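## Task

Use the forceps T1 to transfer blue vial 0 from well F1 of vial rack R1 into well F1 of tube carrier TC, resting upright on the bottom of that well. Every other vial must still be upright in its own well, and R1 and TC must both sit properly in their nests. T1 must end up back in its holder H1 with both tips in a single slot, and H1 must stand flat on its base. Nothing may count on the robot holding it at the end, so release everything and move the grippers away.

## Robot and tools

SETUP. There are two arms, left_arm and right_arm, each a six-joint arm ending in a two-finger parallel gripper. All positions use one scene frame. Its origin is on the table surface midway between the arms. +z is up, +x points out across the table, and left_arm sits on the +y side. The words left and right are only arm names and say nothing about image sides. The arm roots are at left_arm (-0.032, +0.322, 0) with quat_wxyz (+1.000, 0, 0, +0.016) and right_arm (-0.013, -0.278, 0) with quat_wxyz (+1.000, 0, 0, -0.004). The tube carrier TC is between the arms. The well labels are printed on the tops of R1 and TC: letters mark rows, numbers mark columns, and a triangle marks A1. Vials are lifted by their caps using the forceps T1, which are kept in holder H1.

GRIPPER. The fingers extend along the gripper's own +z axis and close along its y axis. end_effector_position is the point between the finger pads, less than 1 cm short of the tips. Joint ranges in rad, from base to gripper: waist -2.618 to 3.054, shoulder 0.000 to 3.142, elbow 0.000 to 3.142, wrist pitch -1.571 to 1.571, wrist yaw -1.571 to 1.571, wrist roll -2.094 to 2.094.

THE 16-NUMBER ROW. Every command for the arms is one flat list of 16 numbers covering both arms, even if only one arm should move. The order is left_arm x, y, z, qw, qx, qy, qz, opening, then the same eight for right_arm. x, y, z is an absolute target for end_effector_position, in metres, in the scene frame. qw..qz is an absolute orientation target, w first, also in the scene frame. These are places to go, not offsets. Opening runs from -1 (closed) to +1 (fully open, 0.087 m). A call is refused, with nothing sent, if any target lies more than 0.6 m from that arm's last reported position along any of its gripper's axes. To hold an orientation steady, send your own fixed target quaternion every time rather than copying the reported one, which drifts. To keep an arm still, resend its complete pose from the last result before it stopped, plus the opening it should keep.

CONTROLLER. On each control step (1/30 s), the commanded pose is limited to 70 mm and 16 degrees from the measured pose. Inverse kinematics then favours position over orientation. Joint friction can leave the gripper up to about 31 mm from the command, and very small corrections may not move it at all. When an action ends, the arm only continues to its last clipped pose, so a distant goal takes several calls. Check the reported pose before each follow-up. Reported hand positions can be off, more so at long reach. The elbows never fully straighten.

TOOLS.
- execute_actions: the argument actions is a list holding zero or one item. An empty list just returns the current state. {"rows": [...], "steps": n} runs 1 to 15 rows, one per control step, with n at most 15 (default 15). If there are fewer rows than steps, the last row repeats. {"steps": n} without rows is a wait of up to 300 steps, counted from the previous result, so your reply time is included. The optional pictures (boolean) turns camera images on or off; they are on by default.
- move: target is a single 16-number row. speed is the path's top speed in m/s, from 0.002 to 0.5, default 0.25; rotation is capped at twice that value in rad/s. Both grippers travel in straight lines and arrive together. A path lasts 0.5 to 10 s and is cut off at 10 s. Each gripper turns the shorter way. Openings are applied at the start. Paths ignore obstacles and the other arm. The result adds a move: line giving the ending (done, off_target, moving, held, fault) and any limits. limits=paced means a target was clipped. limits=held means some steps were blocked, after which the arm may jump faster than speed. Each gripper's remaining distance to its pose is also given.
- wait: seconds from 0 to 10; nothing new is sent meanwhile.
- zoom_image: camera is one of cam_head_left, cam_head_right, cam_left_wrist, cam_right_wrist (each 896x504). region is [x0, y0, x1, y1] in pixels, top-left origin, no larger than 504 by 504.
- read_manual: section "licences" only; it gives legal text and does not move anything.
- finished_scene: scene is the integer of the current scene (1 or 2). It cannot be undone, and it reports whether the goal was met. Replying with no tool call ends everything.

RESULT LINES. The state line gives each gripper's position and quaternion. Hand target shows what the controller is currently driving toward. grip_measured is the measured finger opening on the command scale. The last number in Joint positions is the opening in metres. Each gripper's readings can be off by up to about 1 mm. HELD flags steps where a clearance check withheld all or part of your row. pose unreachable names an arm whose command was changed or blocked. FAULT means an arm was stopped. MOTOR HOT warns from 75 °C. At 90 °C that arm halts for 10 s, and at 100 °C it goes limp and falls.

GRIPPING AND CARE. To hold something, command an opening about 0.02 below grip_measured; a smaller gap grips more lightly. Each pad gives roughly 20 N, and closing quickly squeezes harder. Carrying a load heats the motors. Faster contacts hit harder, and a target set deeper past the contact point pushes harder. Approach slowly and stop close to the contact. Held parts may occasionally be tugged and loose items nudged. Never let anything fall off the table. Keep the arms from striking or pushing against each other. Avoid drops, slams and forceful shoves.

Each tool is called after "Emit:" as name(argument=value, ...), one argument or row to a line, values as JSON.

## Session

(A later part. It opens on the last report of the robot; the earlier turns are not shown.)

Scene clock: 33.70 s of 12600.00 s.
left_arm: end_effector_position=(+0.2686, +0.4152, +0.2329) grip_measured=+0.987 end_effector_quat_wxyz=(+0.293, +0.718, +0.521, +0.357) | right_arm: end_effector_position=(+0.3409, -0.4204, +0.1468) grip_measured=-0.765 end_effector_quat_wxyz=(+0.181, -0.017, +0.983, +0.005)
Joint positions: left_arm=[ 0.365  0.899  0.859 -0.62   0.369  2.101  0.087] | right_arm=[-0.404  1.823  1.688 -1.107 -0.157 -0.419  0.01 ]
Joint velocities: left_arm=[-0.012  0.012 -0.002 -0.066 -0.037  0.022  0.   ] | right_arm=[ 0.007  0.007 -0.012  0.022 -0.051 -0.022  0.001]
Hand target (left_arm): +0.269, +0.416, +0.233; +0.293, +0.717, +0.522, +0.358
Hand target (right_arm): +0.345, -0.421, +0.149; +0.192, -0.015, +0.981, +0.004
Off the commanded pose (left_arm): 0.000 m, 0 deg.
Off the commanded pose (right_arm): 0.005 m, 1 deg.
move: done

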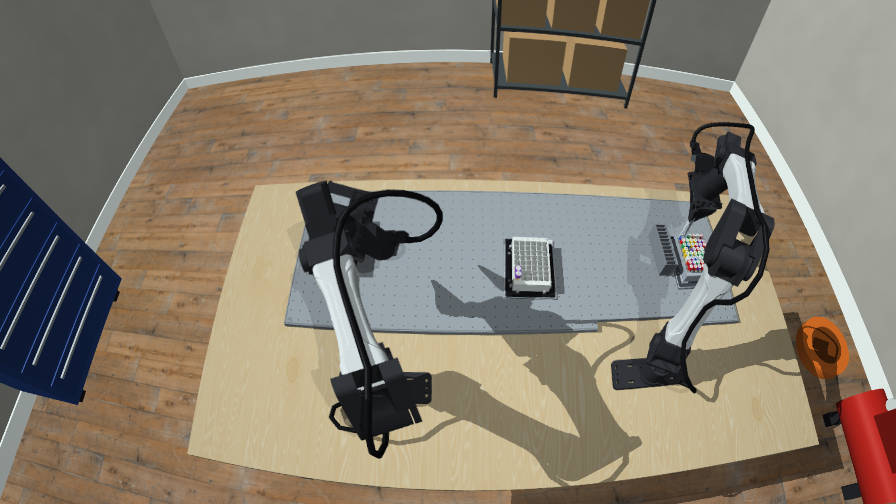

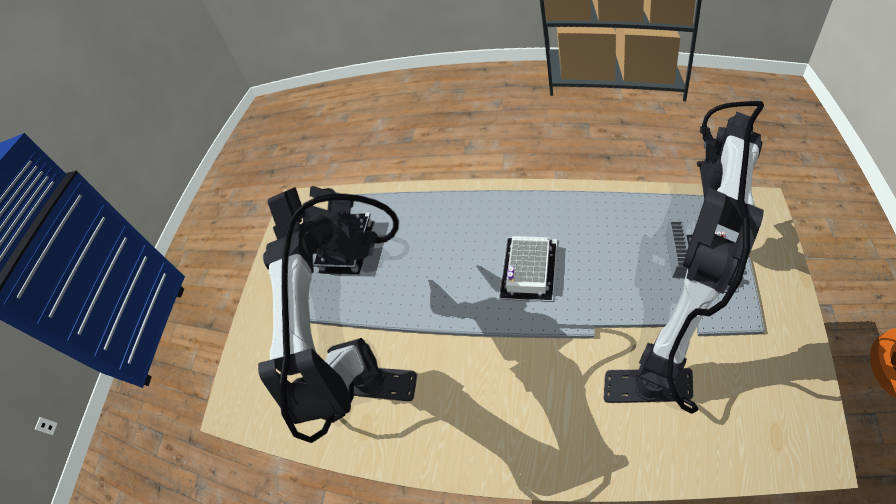

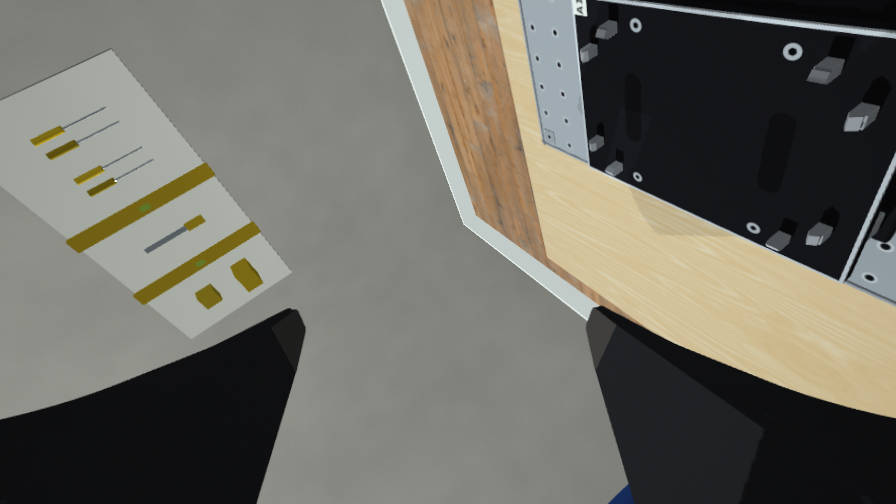

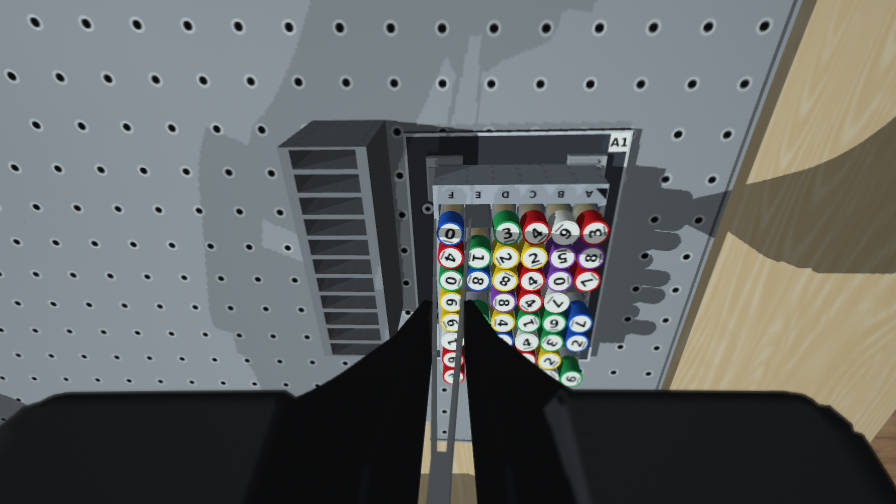

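Offset 35; may be slightly forward (visible edge is the tip's front). Test gently.

Emit:
execute_actions(
  actions=[
    {"rows":[[0.2685,0.4156,0.2328,0.293,0.717,0.522,0.358,1,0.3409,-0.4204,0.1468,0.181,-0.017,0.983,0.005,-0.78],[0.2685,0.4156,0.2328,0.293,0.717,0.522,0.358,1,0.3409,-0.4204,0.1468,0.181,-0.017,0.983,0.005,-0.79],[0.2685,0.4156,0.2328,0.293,0.717,0.522,0.358,1,0.3409,-0.4204,0.1468,0.181,-0.017,0.983,0.005,-0.8],[0.2685,0.4156,0.2328,0.293,0.717,0.522,0.358,1,0.3409,-0.4204,0.1468,0.181,-0.017,0.983,0.005,-0.81],[0.2685,0.4156,0.2328,0.293,0.717,0.522,0.358,1,0.3409,-0.4204,0.1468,0.181,-0.017,0.983,0.005,-0.82],[0.2685,0.4156,0.2328,0.293,0.717,0.522,0.358,1,0.3409,-0.4204,0.1468,0.181,-0.017,0.983,0.005,-0.83]],"steps":15},
  ],
)

Emit:
zoom_image(
  camera="cam_right_wrist",
  region=[400,180,500,270],
)

Scene clock: 35.90 s of 12600.00 s.
left_arm: end_effector_position=(+0.2686, +0.4152, +0.2329) grip_measured=+0.987 end_effector_quat_wxyz=(+0.293, +0.718, +0.521, +0.357) | right_arm: end_effector_position=(+0.3411, -0.4204, +0.1468) grip_measured=-0.825 end_effector_quat_wxyz=(+0.181, -0.017, +0.983, +0.005)
Joint positions: left_arm=[ 0.365  0.899  0.859 -0.62   0.369  2.101  0.087] | right_arm=[-0.404  1.823  1.688 -1.106 -0.157 -0.419  0.008]
Joint velocities: left_arm=[ 0.002 -0.012 -0.017 -0.007 -0.11   0.051 -0.001] | right_arm=[-0.002 -0.022 -0.017  0.007  0.022 -0.007  0.001]
Hand target (left_arm): +0.269, +0.416, +0.233; +0.293, +0.717, +0.522, +0.358
Hand target (right_arm): +0.341, -0.420, +0.147; +0.181, -0.017, +0.983, +0.005
Off the commanded pose (left_arm): 0.000 m, 0 deg.
Off the commanded pose (right_arm): 0.000 m, 0 deg.
Steps of this call (steps 1 to 51: nothing new was sent; steps 52 to 66: all 15 steps of this action). Readings (end_effector_position):
52: left_arm (+0.2686, +0.4152, +0.2329) | right_arm (+0.3411, -0.4204, +0.1468)
53: left_arm (+0.2686, +0.4152, +0.2329) | right_arm (+0.3411, -0.4204, +0.1468)
55: left_arm (+0.2686, +0.4152, +0.2329) | right_arm (+0.3411, -0.4204, +0.1468)
59: left_arm (+0.2686, +0.4152, +0.2329) | right_arm (+0.3411, -0.4204, +0.1468)
66: the state above

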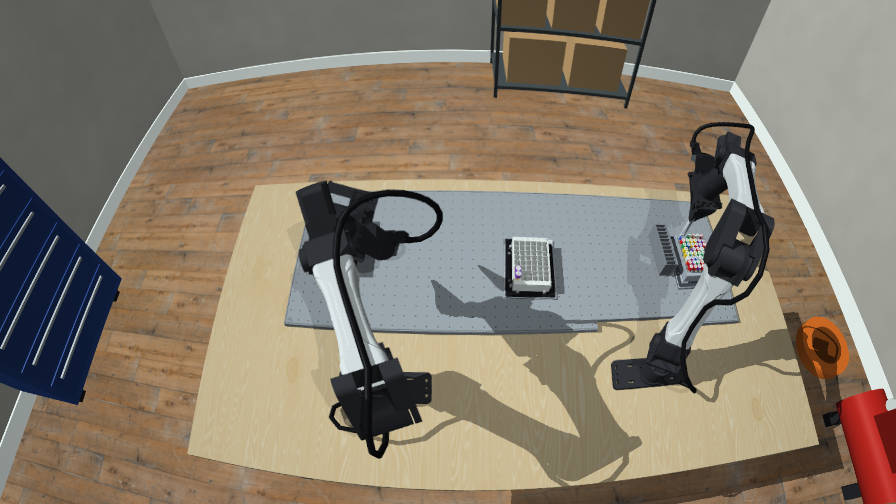

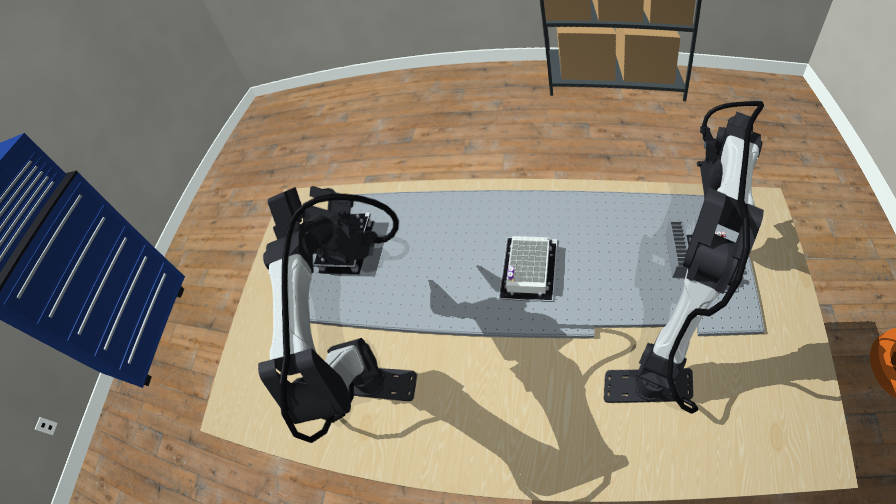

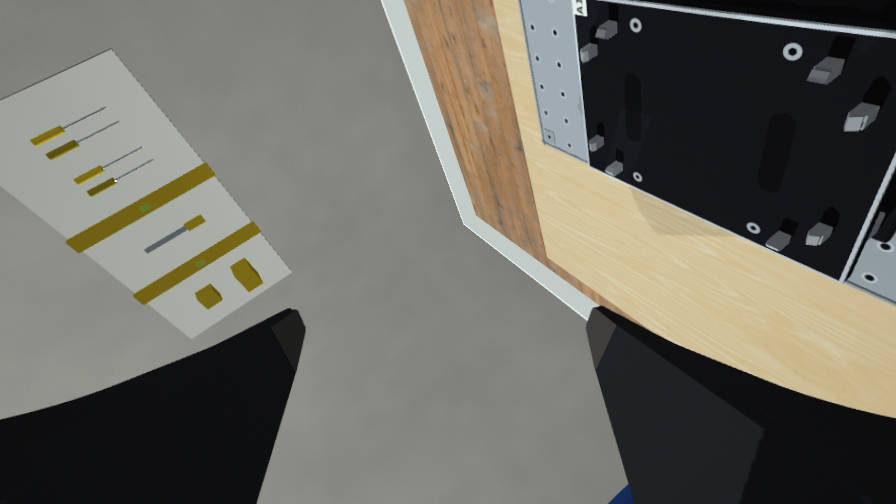

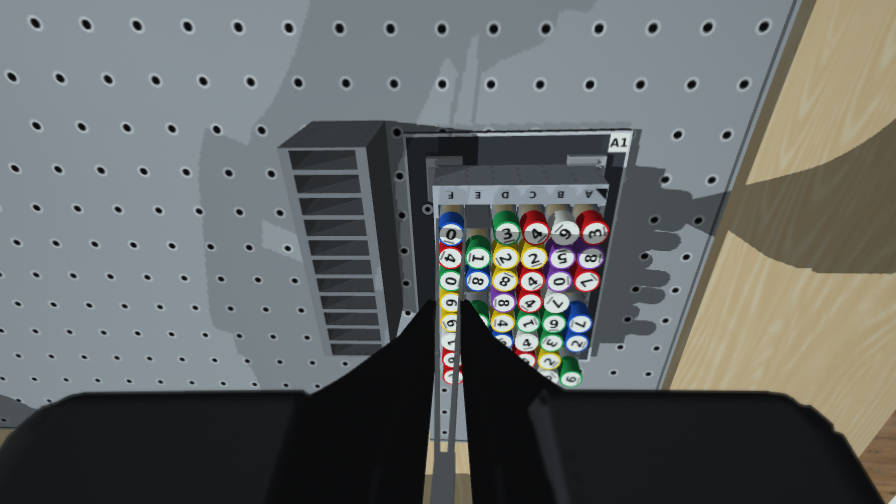

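Region (400, 180, 500, 270) of cam_right_wrist's 896x504 image, scaled by 5.040, with more detail than that image has; it fills the top 454 rows of this view, and the rest is white.

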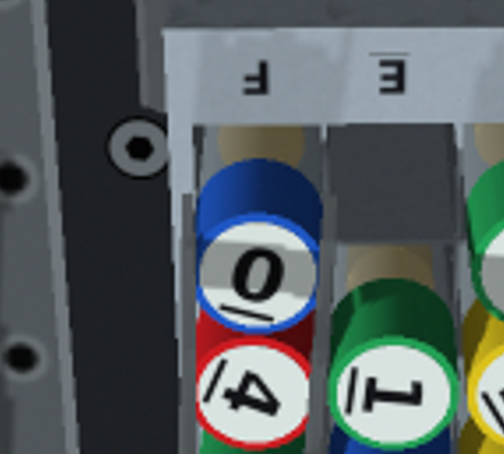

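Emit:
move(
  target=[0.2685,0.4156,0.2328,0.293,0.717,0.522,0.358,1,0.344,-0.4215,0.22,0.19,-0.017,0.982,0.003,-0.838],
  speed=0.04,
)

Scene clock: 38.93 s of 12600.00 s.
left_arm: end_effector_position=(+0.2686, +0.4152, +0.2329) grip_measured=+0.987 end_effector_quat_wxyz=(+0.293, +0.718, +0.521, +0.357) | right_arm: end_effector_position=(+0.3408, -0.4204, +0.2167) grip_measured=-0.830 end_effector_quat_wxyz=(+0.188, -0.017, +0.982, +0.002)
Joint positions: left_arm=[ 0.365  0.899  0.859 -0.62   0.369  2.101  0.087] | right_arm=[-0.404  1.883  2.05  -1.393 -0.157 -0.419  0.007]
Joint velocities: left_arm=[-0.017  0.002 -0.027  0.007  0.037 -0.051  0.001] | right_arm=[-0.022 -0.017  0.027  0.007 -0.022 -0.037 -0.001]
Hand target (left_arm): +0.269, +0.416, +0.233; +0.293, +0.717, +0.522, +0.358
Hand target (right_arm): +0.343, -0.421, +0.220; +0.190, -0.017, +0.982, +0.003
Off the commanded pose (left_arm): 0.000 m, 0 deg.
Off the commanded pose (right_arm): 0.005 m, 0 deg.
move: done

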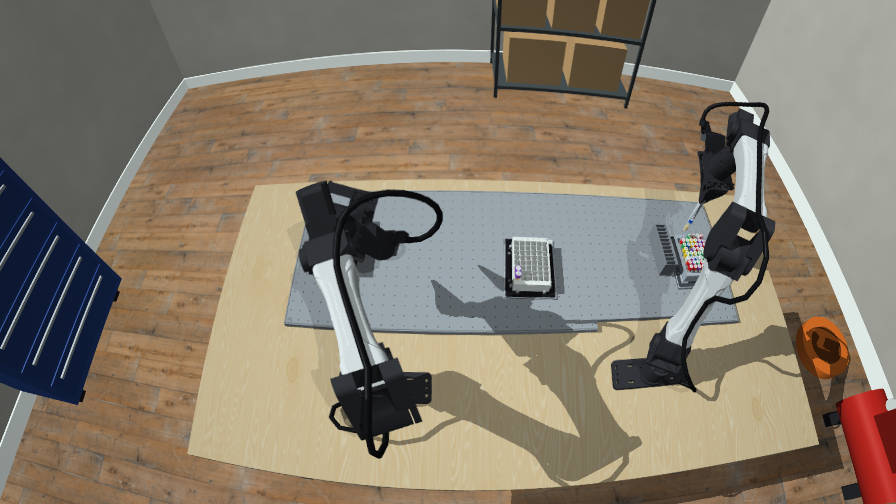

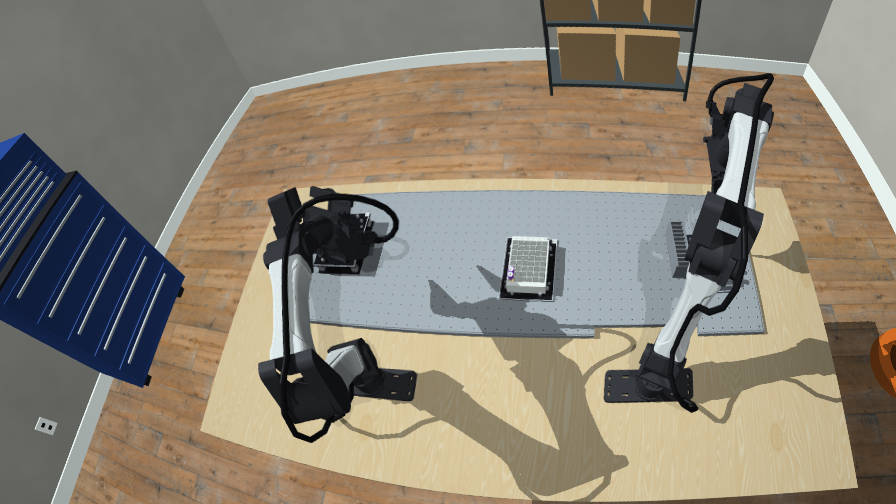

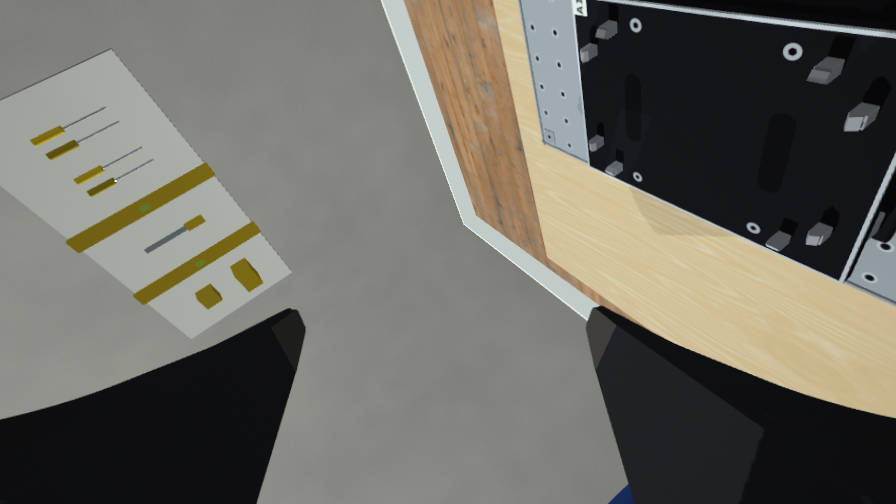

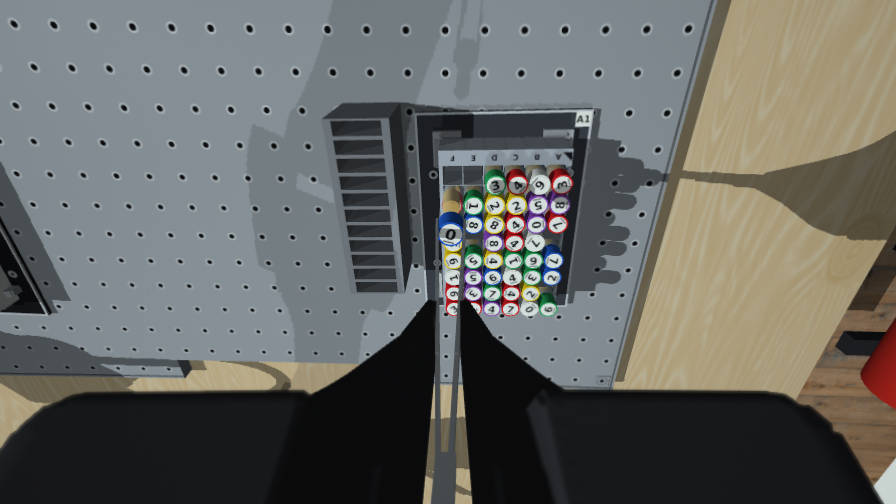

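Emit:
move(
  target=[0.2685,0.4156,0.2328,0.293,0.717,0.522,0.358,1,0.305,0.033,0.197,0.171,-0.376,0.908,0.071,-0.838],
  speed=0.15,
)

Emit:
zoom_image(
  camera="cam_right_wrist",
  region=[350,110,550,290],
)

Scene clock: 44.30 s of 12600.00 s.
left_arm: end_effector_position=(+0.2686, +0.4152, +0.2329) grip_measured=+0.987 end_effector_quat_wxyz=(+0.293, +0.718, +0.521, +0.357) | right_arm: end_effector_position=(+0.2995, +0.0353, +0.1941) grip_measured=-0.830 end_effector_quat_wxyz=(+0.178, -0.376, +0.905, +0.087)
Joint positions: left_arm=[ 0.365  0.899  0.859 -0.62   0.369  2.101  0.087] | right_arm=[ 0.783  2.093  2.251 -1.331 -0.028 -0.006  0.007]
Joint velocities: left_arm=[-0.007 -0.002 -0.007 -0.037  0.022  0.037 -0.002] | right_arm=[-0.002 -0.002  0.002 -0.051 -0.007 -0.007 -0.001]
Hand target (left_arm): +0.269, +0.416, +0.233; +0.293, +0.717, +0.522, +0.358
Hand target (right_arm): +0.300, +0.036, +0.198; +0.182, -0.373, +0.906, +0.084
Off the commanded pose (left_arm): 0.000 m, 0 deg.
Off the commanded pose (right_arm): 0.007 m, 2 deg.
move: done

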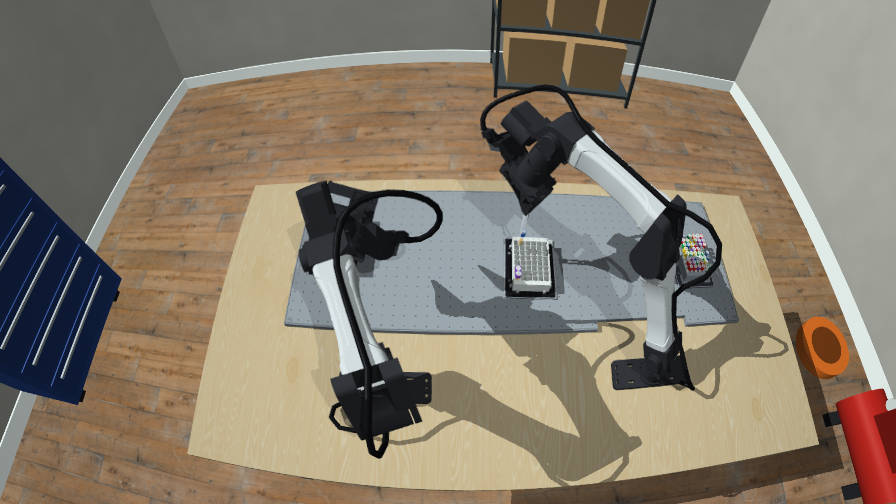

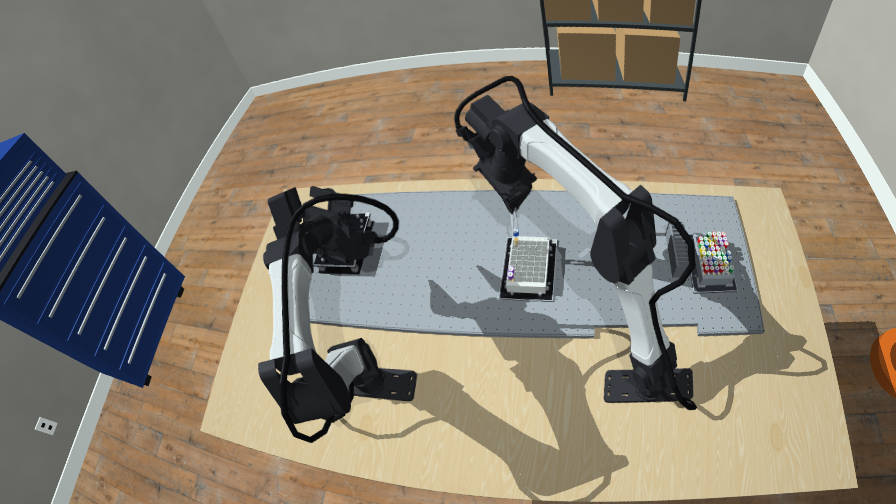

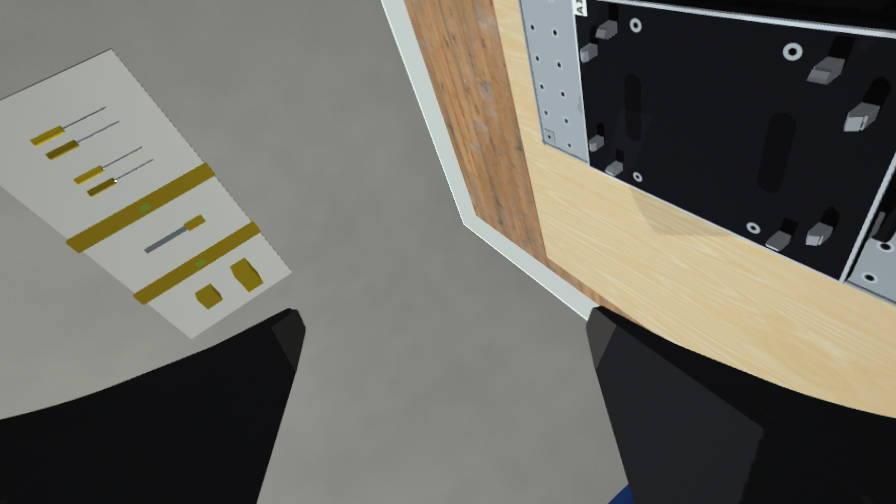

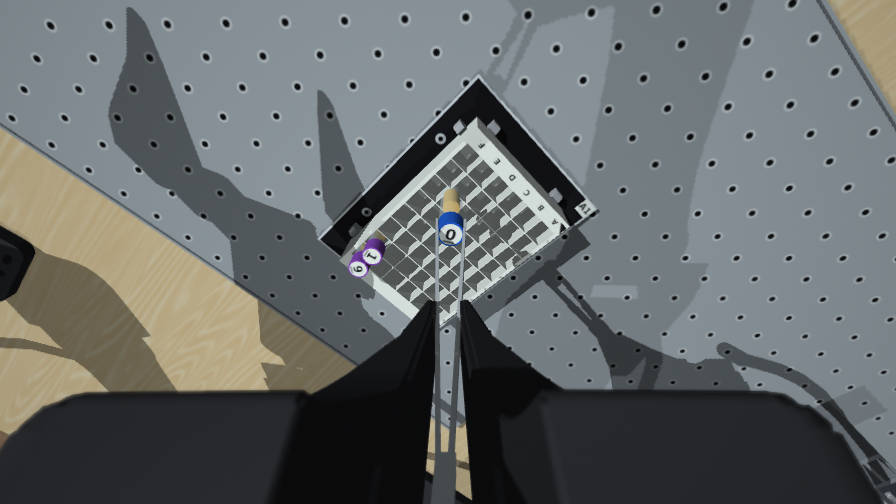

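Region (350, 110, 550, 290) of cam_right_wrist's 896x504 image, scaled by 2.520, with more detail than that image has; it fills the top 454 rows of this view, and the rest is white.

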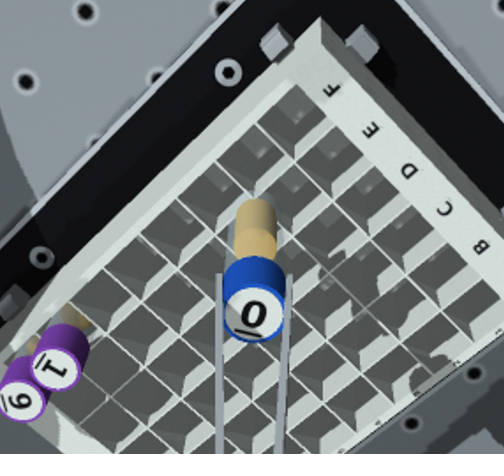

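Emit:
move(
  target=[0.2685,0.4156,0.2328,0.293,0.717,0.522,0.358,1,0.321,0.0445,0.195,0.185,-0.375,0.905,0.075,-0.838],
  speed=0.03,
)

Emit:
zoom_image(
  camera="cam_right_wrist",
  region=[350,110,550,290],
)

Scene clock: 46.70 s of 12600.00 s.
left_arm: end_effector_position=(+0.2686, +0.4152, +0.2329) grip_measured=+0.987 end_effector_quat_wxyz=(+0.293, +0.718, +0.521, +0.357) | right_arm: end_effector_position=(+0.3160, +0.0484, +0.1920) grip_measured=-0.830 end_effector_quat_wxyz=(+0.181, -0.376, +0.905, +0.082)
Joint positions: left_arm=[ 0.365  0.899  0.859 -0.62   0.369  2.101  0.087] | right_arm=[ 0.783  2.221  2.452 -1.402 -0.016 -0.009  0.007]
Joint velocities: left_arm=[-0.007  0.017  0.002  0.007  0.007 -0.037  0.001] | right_arm=[ 0.007 -0.007  0.022 -0.081  0.022  0.051  0.   ]
Hand target (left_arm): +0.269, +0.416, +0.233; +0.293, +0.717, +0.522, +0.358
Hand target (right_arm): +0.321, +0.045, +0.195; +0.186, -0.375, +0.905, +0.075
Off the commanded pose (left_arm): 0.000 m, 0 deg.
Off the commanded pose (right_arm): 0.007 m, 1 deg.
move: done

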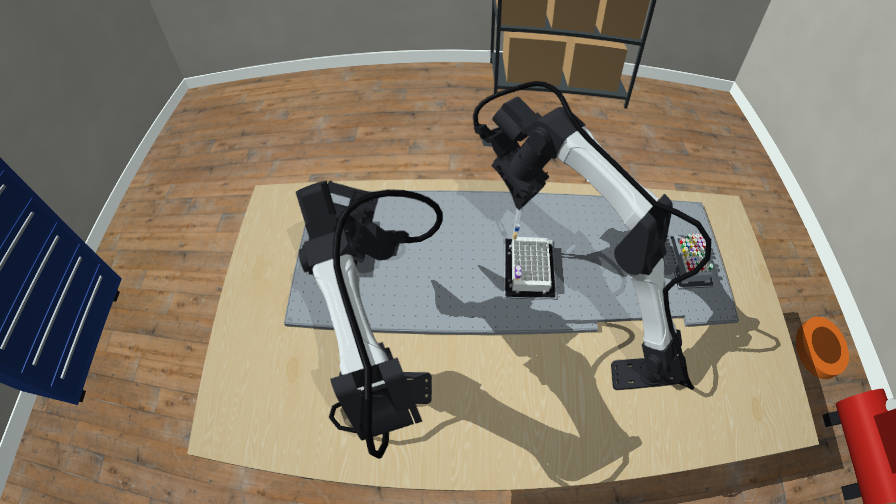

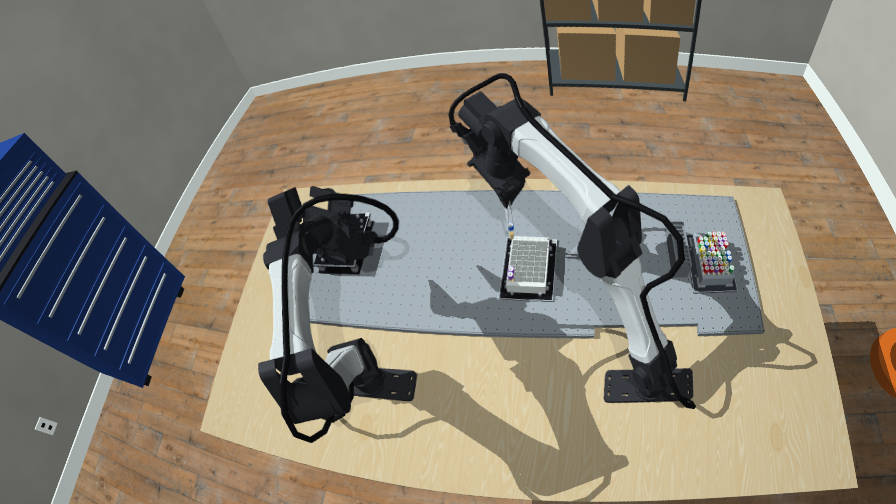

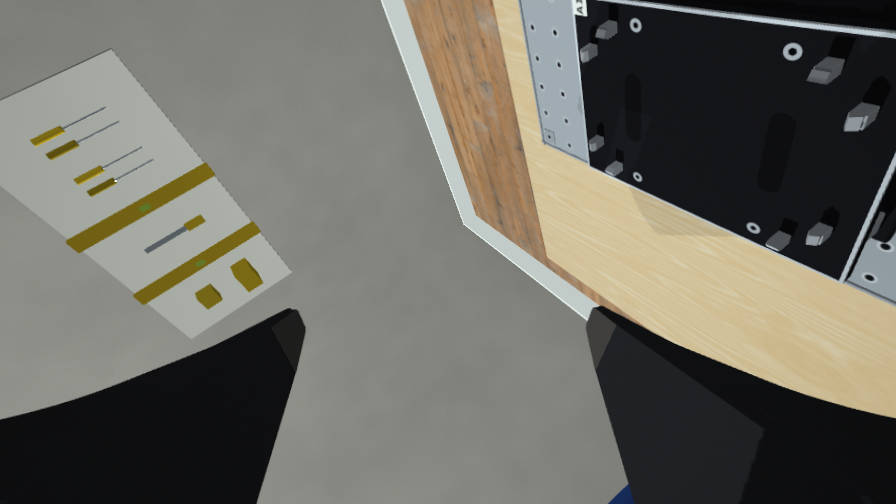

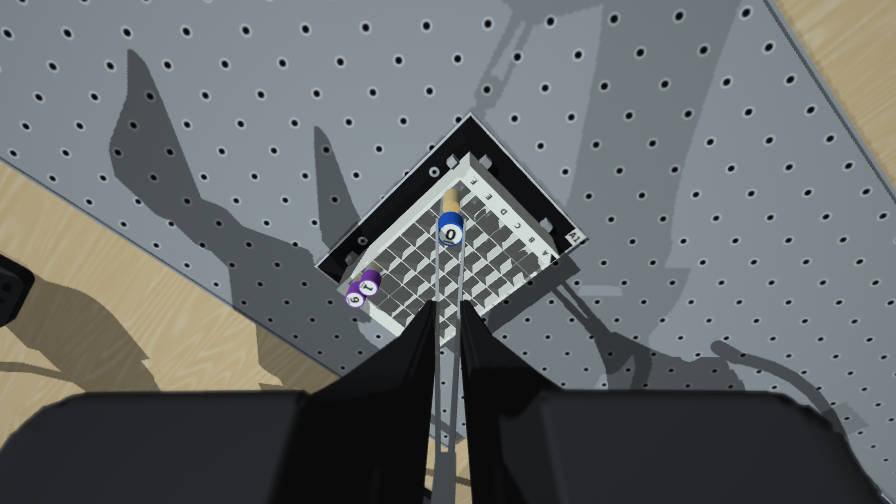

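Region (350, 110, 550, 290) of cam_right_wrist's 896x504 image, scaled by 2.520, with more detail than that image has; it fills the top 454 rows of this view, and the rest is white.

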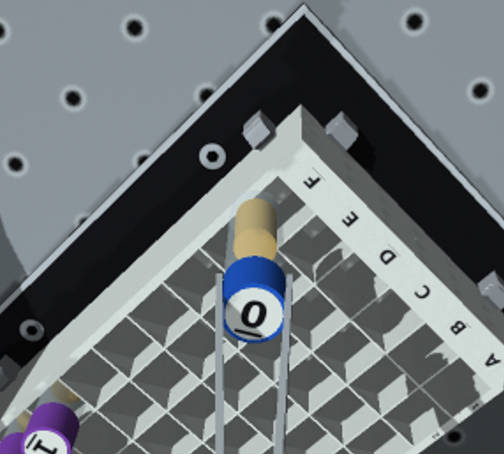

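Emit:
move(
  target=[0.2685,0.4156,0.2328,0.293,0.717,0.522,0.358,1,0.3153,0.0407,0.191,0.175,-0.376,0.908,0.065,-0.838],
  speed=0.015,
)

Emit:
zoom_image(
  camera="cam_right_wrist",
  region=[350,110,550,290],
)

Scene clock: 49.40 s of 12600.00 s.
left_arm: end_effector_position=(+0.2686, +0.4152, +0.2329) grip_measured=+0.987 end_effector_quat_wxyz=(+0.293, +0.718, +0.521, +0.357) | right_arm: end_effector_position=(+0.3151, +0.0443, +0.1915) grip_measured=-0.830 end_effector_quat_wxyz=(+0.177, -0.376, +0.907, +0.073)
Joint positions: left_arm=[ 0.365  0.899  0.859 -0.62   0.369  2.101  0.087] | right_arm=[ 0.783  2.221  2.454 -1.417 -0.003 -0.009  0.007]
Joint velocities: left_arm=[-0.007  0.002 -0.027  0.022 -0.066 -0.007 -0.001] | right_arm=[-0.007 -0.012 -0.017 -0.022  0.051 -0.007  0.   ]
Hand target (left_arm): +0.269, +0.416, +0.233; +0.293, +0.717, +0.522, +0.358
Hand target (right_arm): +0.315, +0.041, +0.191; +0.175, -0.376, +0.908, +0.065
Off the commanded pose (left_arm): 0.000 m, 0 deg.
Off the commanded pose (right_arm): 0.004 m, 1 deg.
move: done

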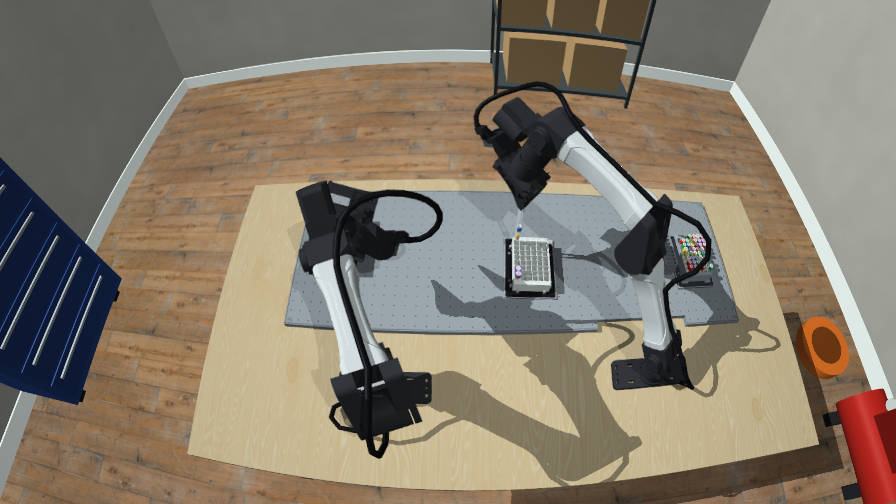

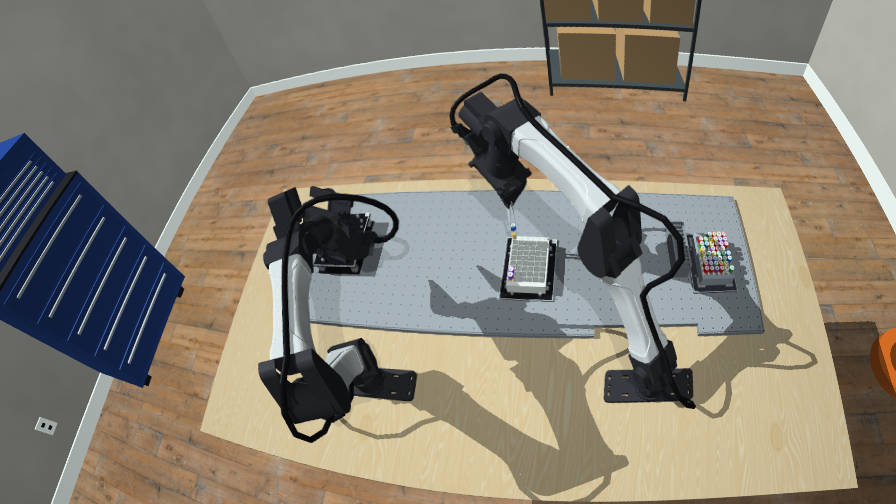

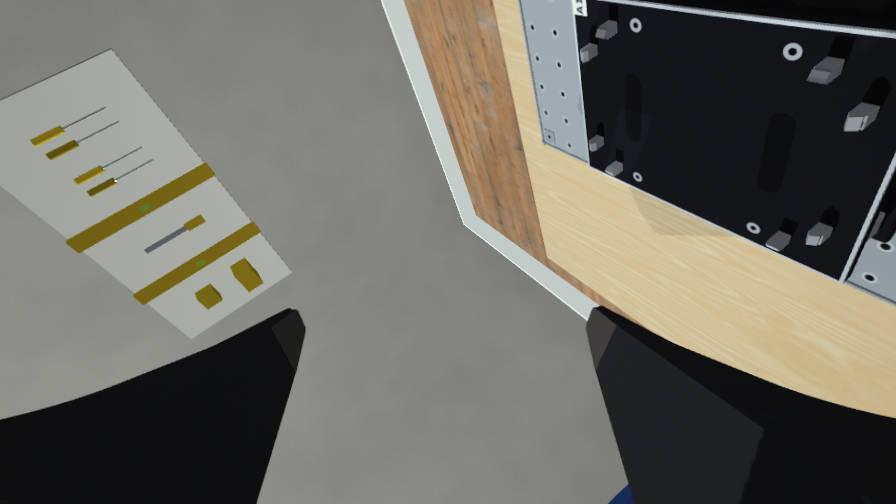

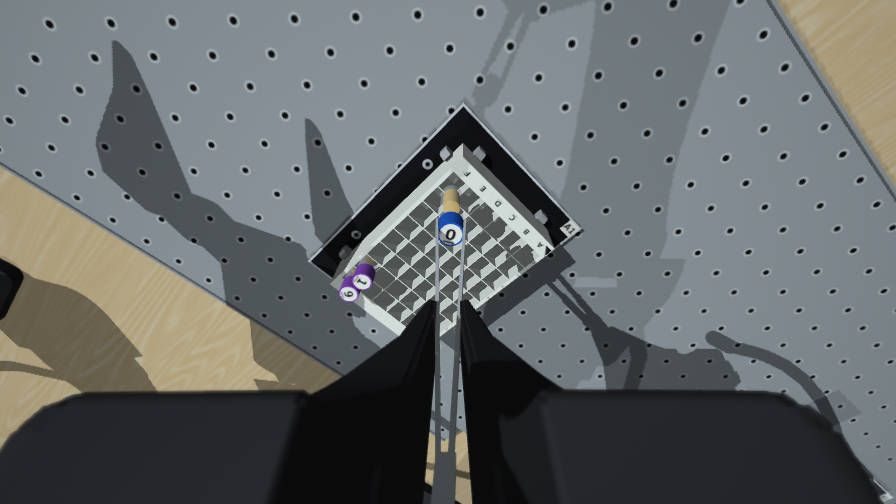

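Region (350, 110, 550, 290) of cam_right_wrist's 896x504 image, scaled by 2.520, with more detail than that image has; it fills the top 454 rows of this view, and the rest is white.

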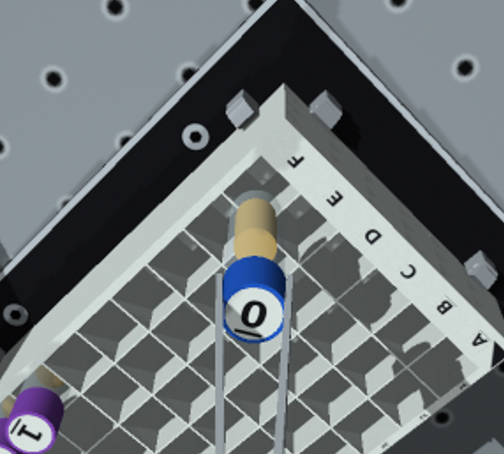

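Emit:
move(
  target=[0.2685,0.4156,0.2328,0.293,0.717,0.522,0.358,1,0.3172,0.045,0.179,0.1655,-0.387,0.905,0.0665,-0.838],
  speed=0.015,
)

Emit:
zoom_image(
  camera="cam_right_wrist",
  region=[350,110,550,290],
)

Emit:
zoom_image(
  camera="cam_head_right",
  region=[485,205,555,265],
)

Scene clock: 51.90 s of 12600.00 s.
left_arm: end_effector_position=(+0.2686, +0.4152, +0.2329) grip_measured=+0.987 end_effector_quat_wxyz=(+0.293, +0.718, +0.521, +0.357) | right_arm: end_effector_position=(+0.3166, +0.0447, +0.1834) grip_measured=-0.830 end_effector_quat_wxyz=(+0.170, -0.383, +0.905, +0.068)
Joint positions: left_arm=[ 0.365  0.899  0.859 -0.62   0.369  2.101  0.087] | right_arm=[ 0.783  2.24   2.454 -1.417 -0.002 -0.024  0.007]
Joint velocities: left_arm=[-0.007  0.002  0.012  0.022 -0.051  0.022 -0.   ] | right_arm=[-0.002  0.007  0.007  0.051 -0.037  0.022  0.001]
Hand target (left_arm): +0.269, +0.416, +0.233; +0.293, +0.717, +0.522, +0.358
Hand target (right_arm): +0.317, +0.045, +0.179; +0.166, -0.387, +0.905, +0.067
Off the commanded pose (left_arm): 0.000 m, 0 deg.
Off the commanded pose (right_arm): 0.004 m, 1 deg.
move: done

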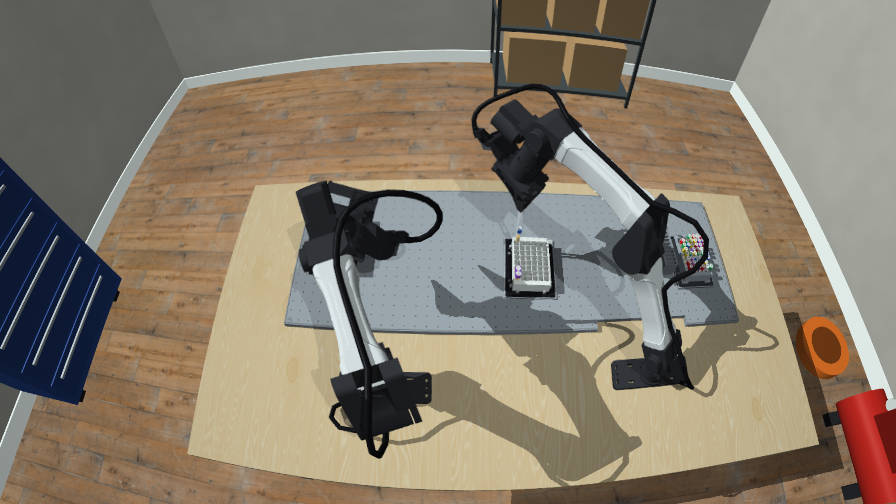

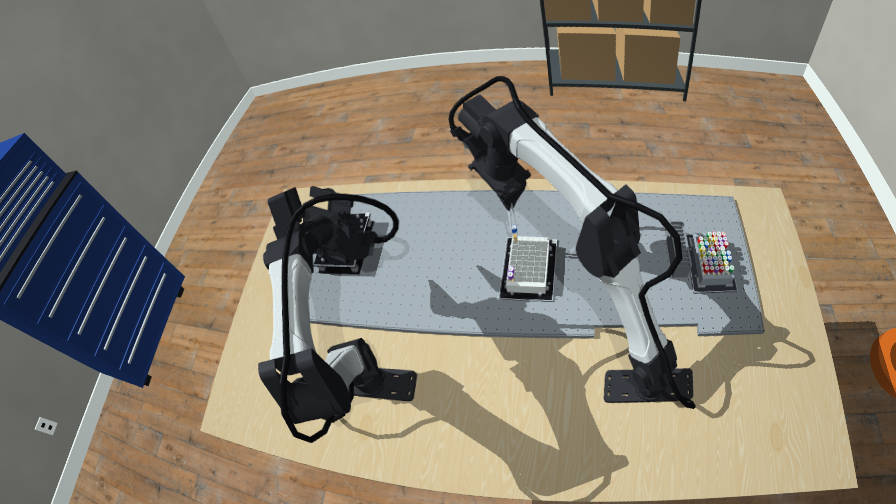

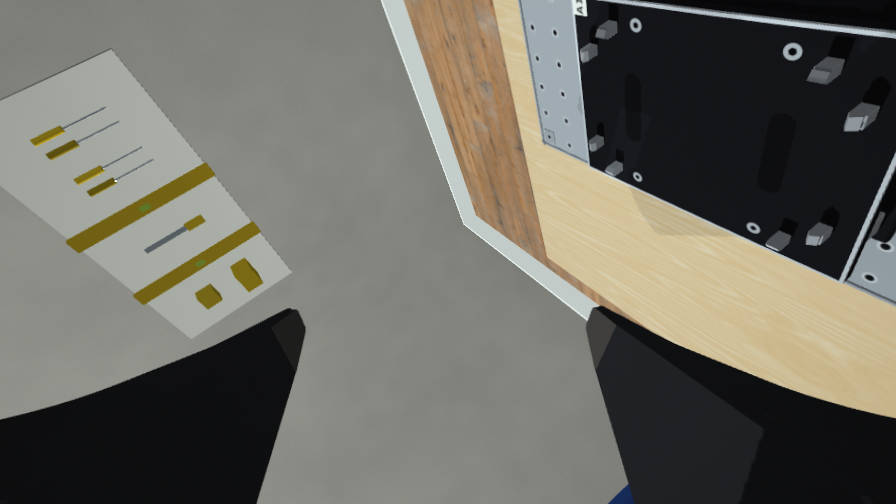

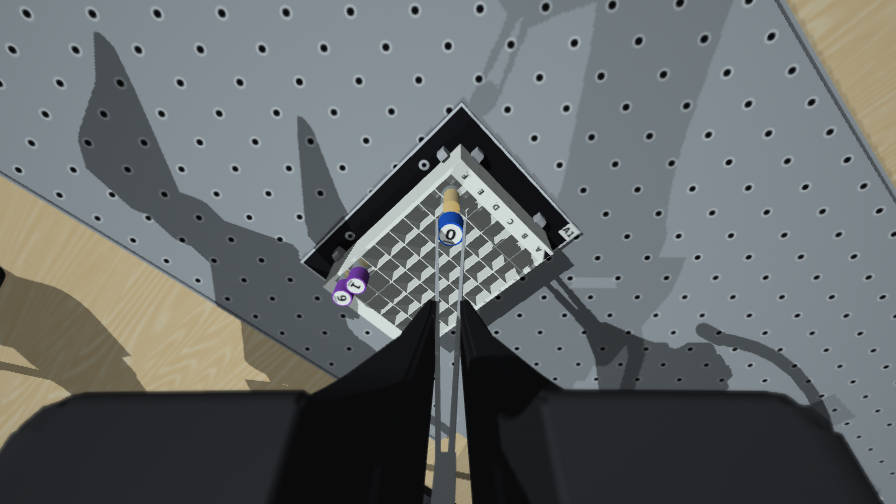

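Region (350, 110, 550, 290) of cam_right_wrist's 896x504 image, scaled by 2.520, with more detail than that image has; it fills the top 454 rows of this view, and the rest is white.

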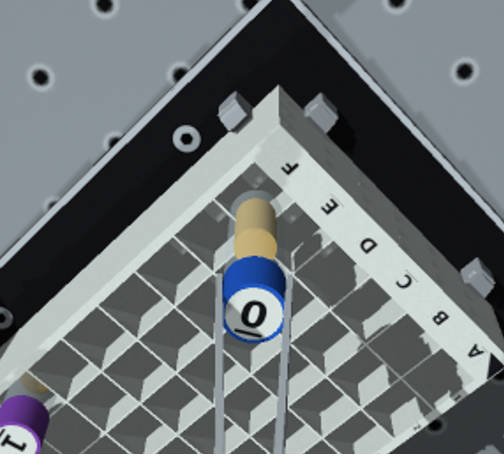

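Region (485, 205, 555, 265) of cam_head_right's 896x504 image, scaled by 7.200, with more detail than that image has; it fills the top 432 rows of this view, and the rest is white.

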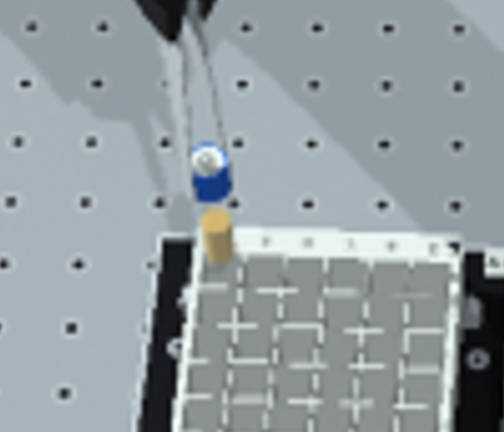

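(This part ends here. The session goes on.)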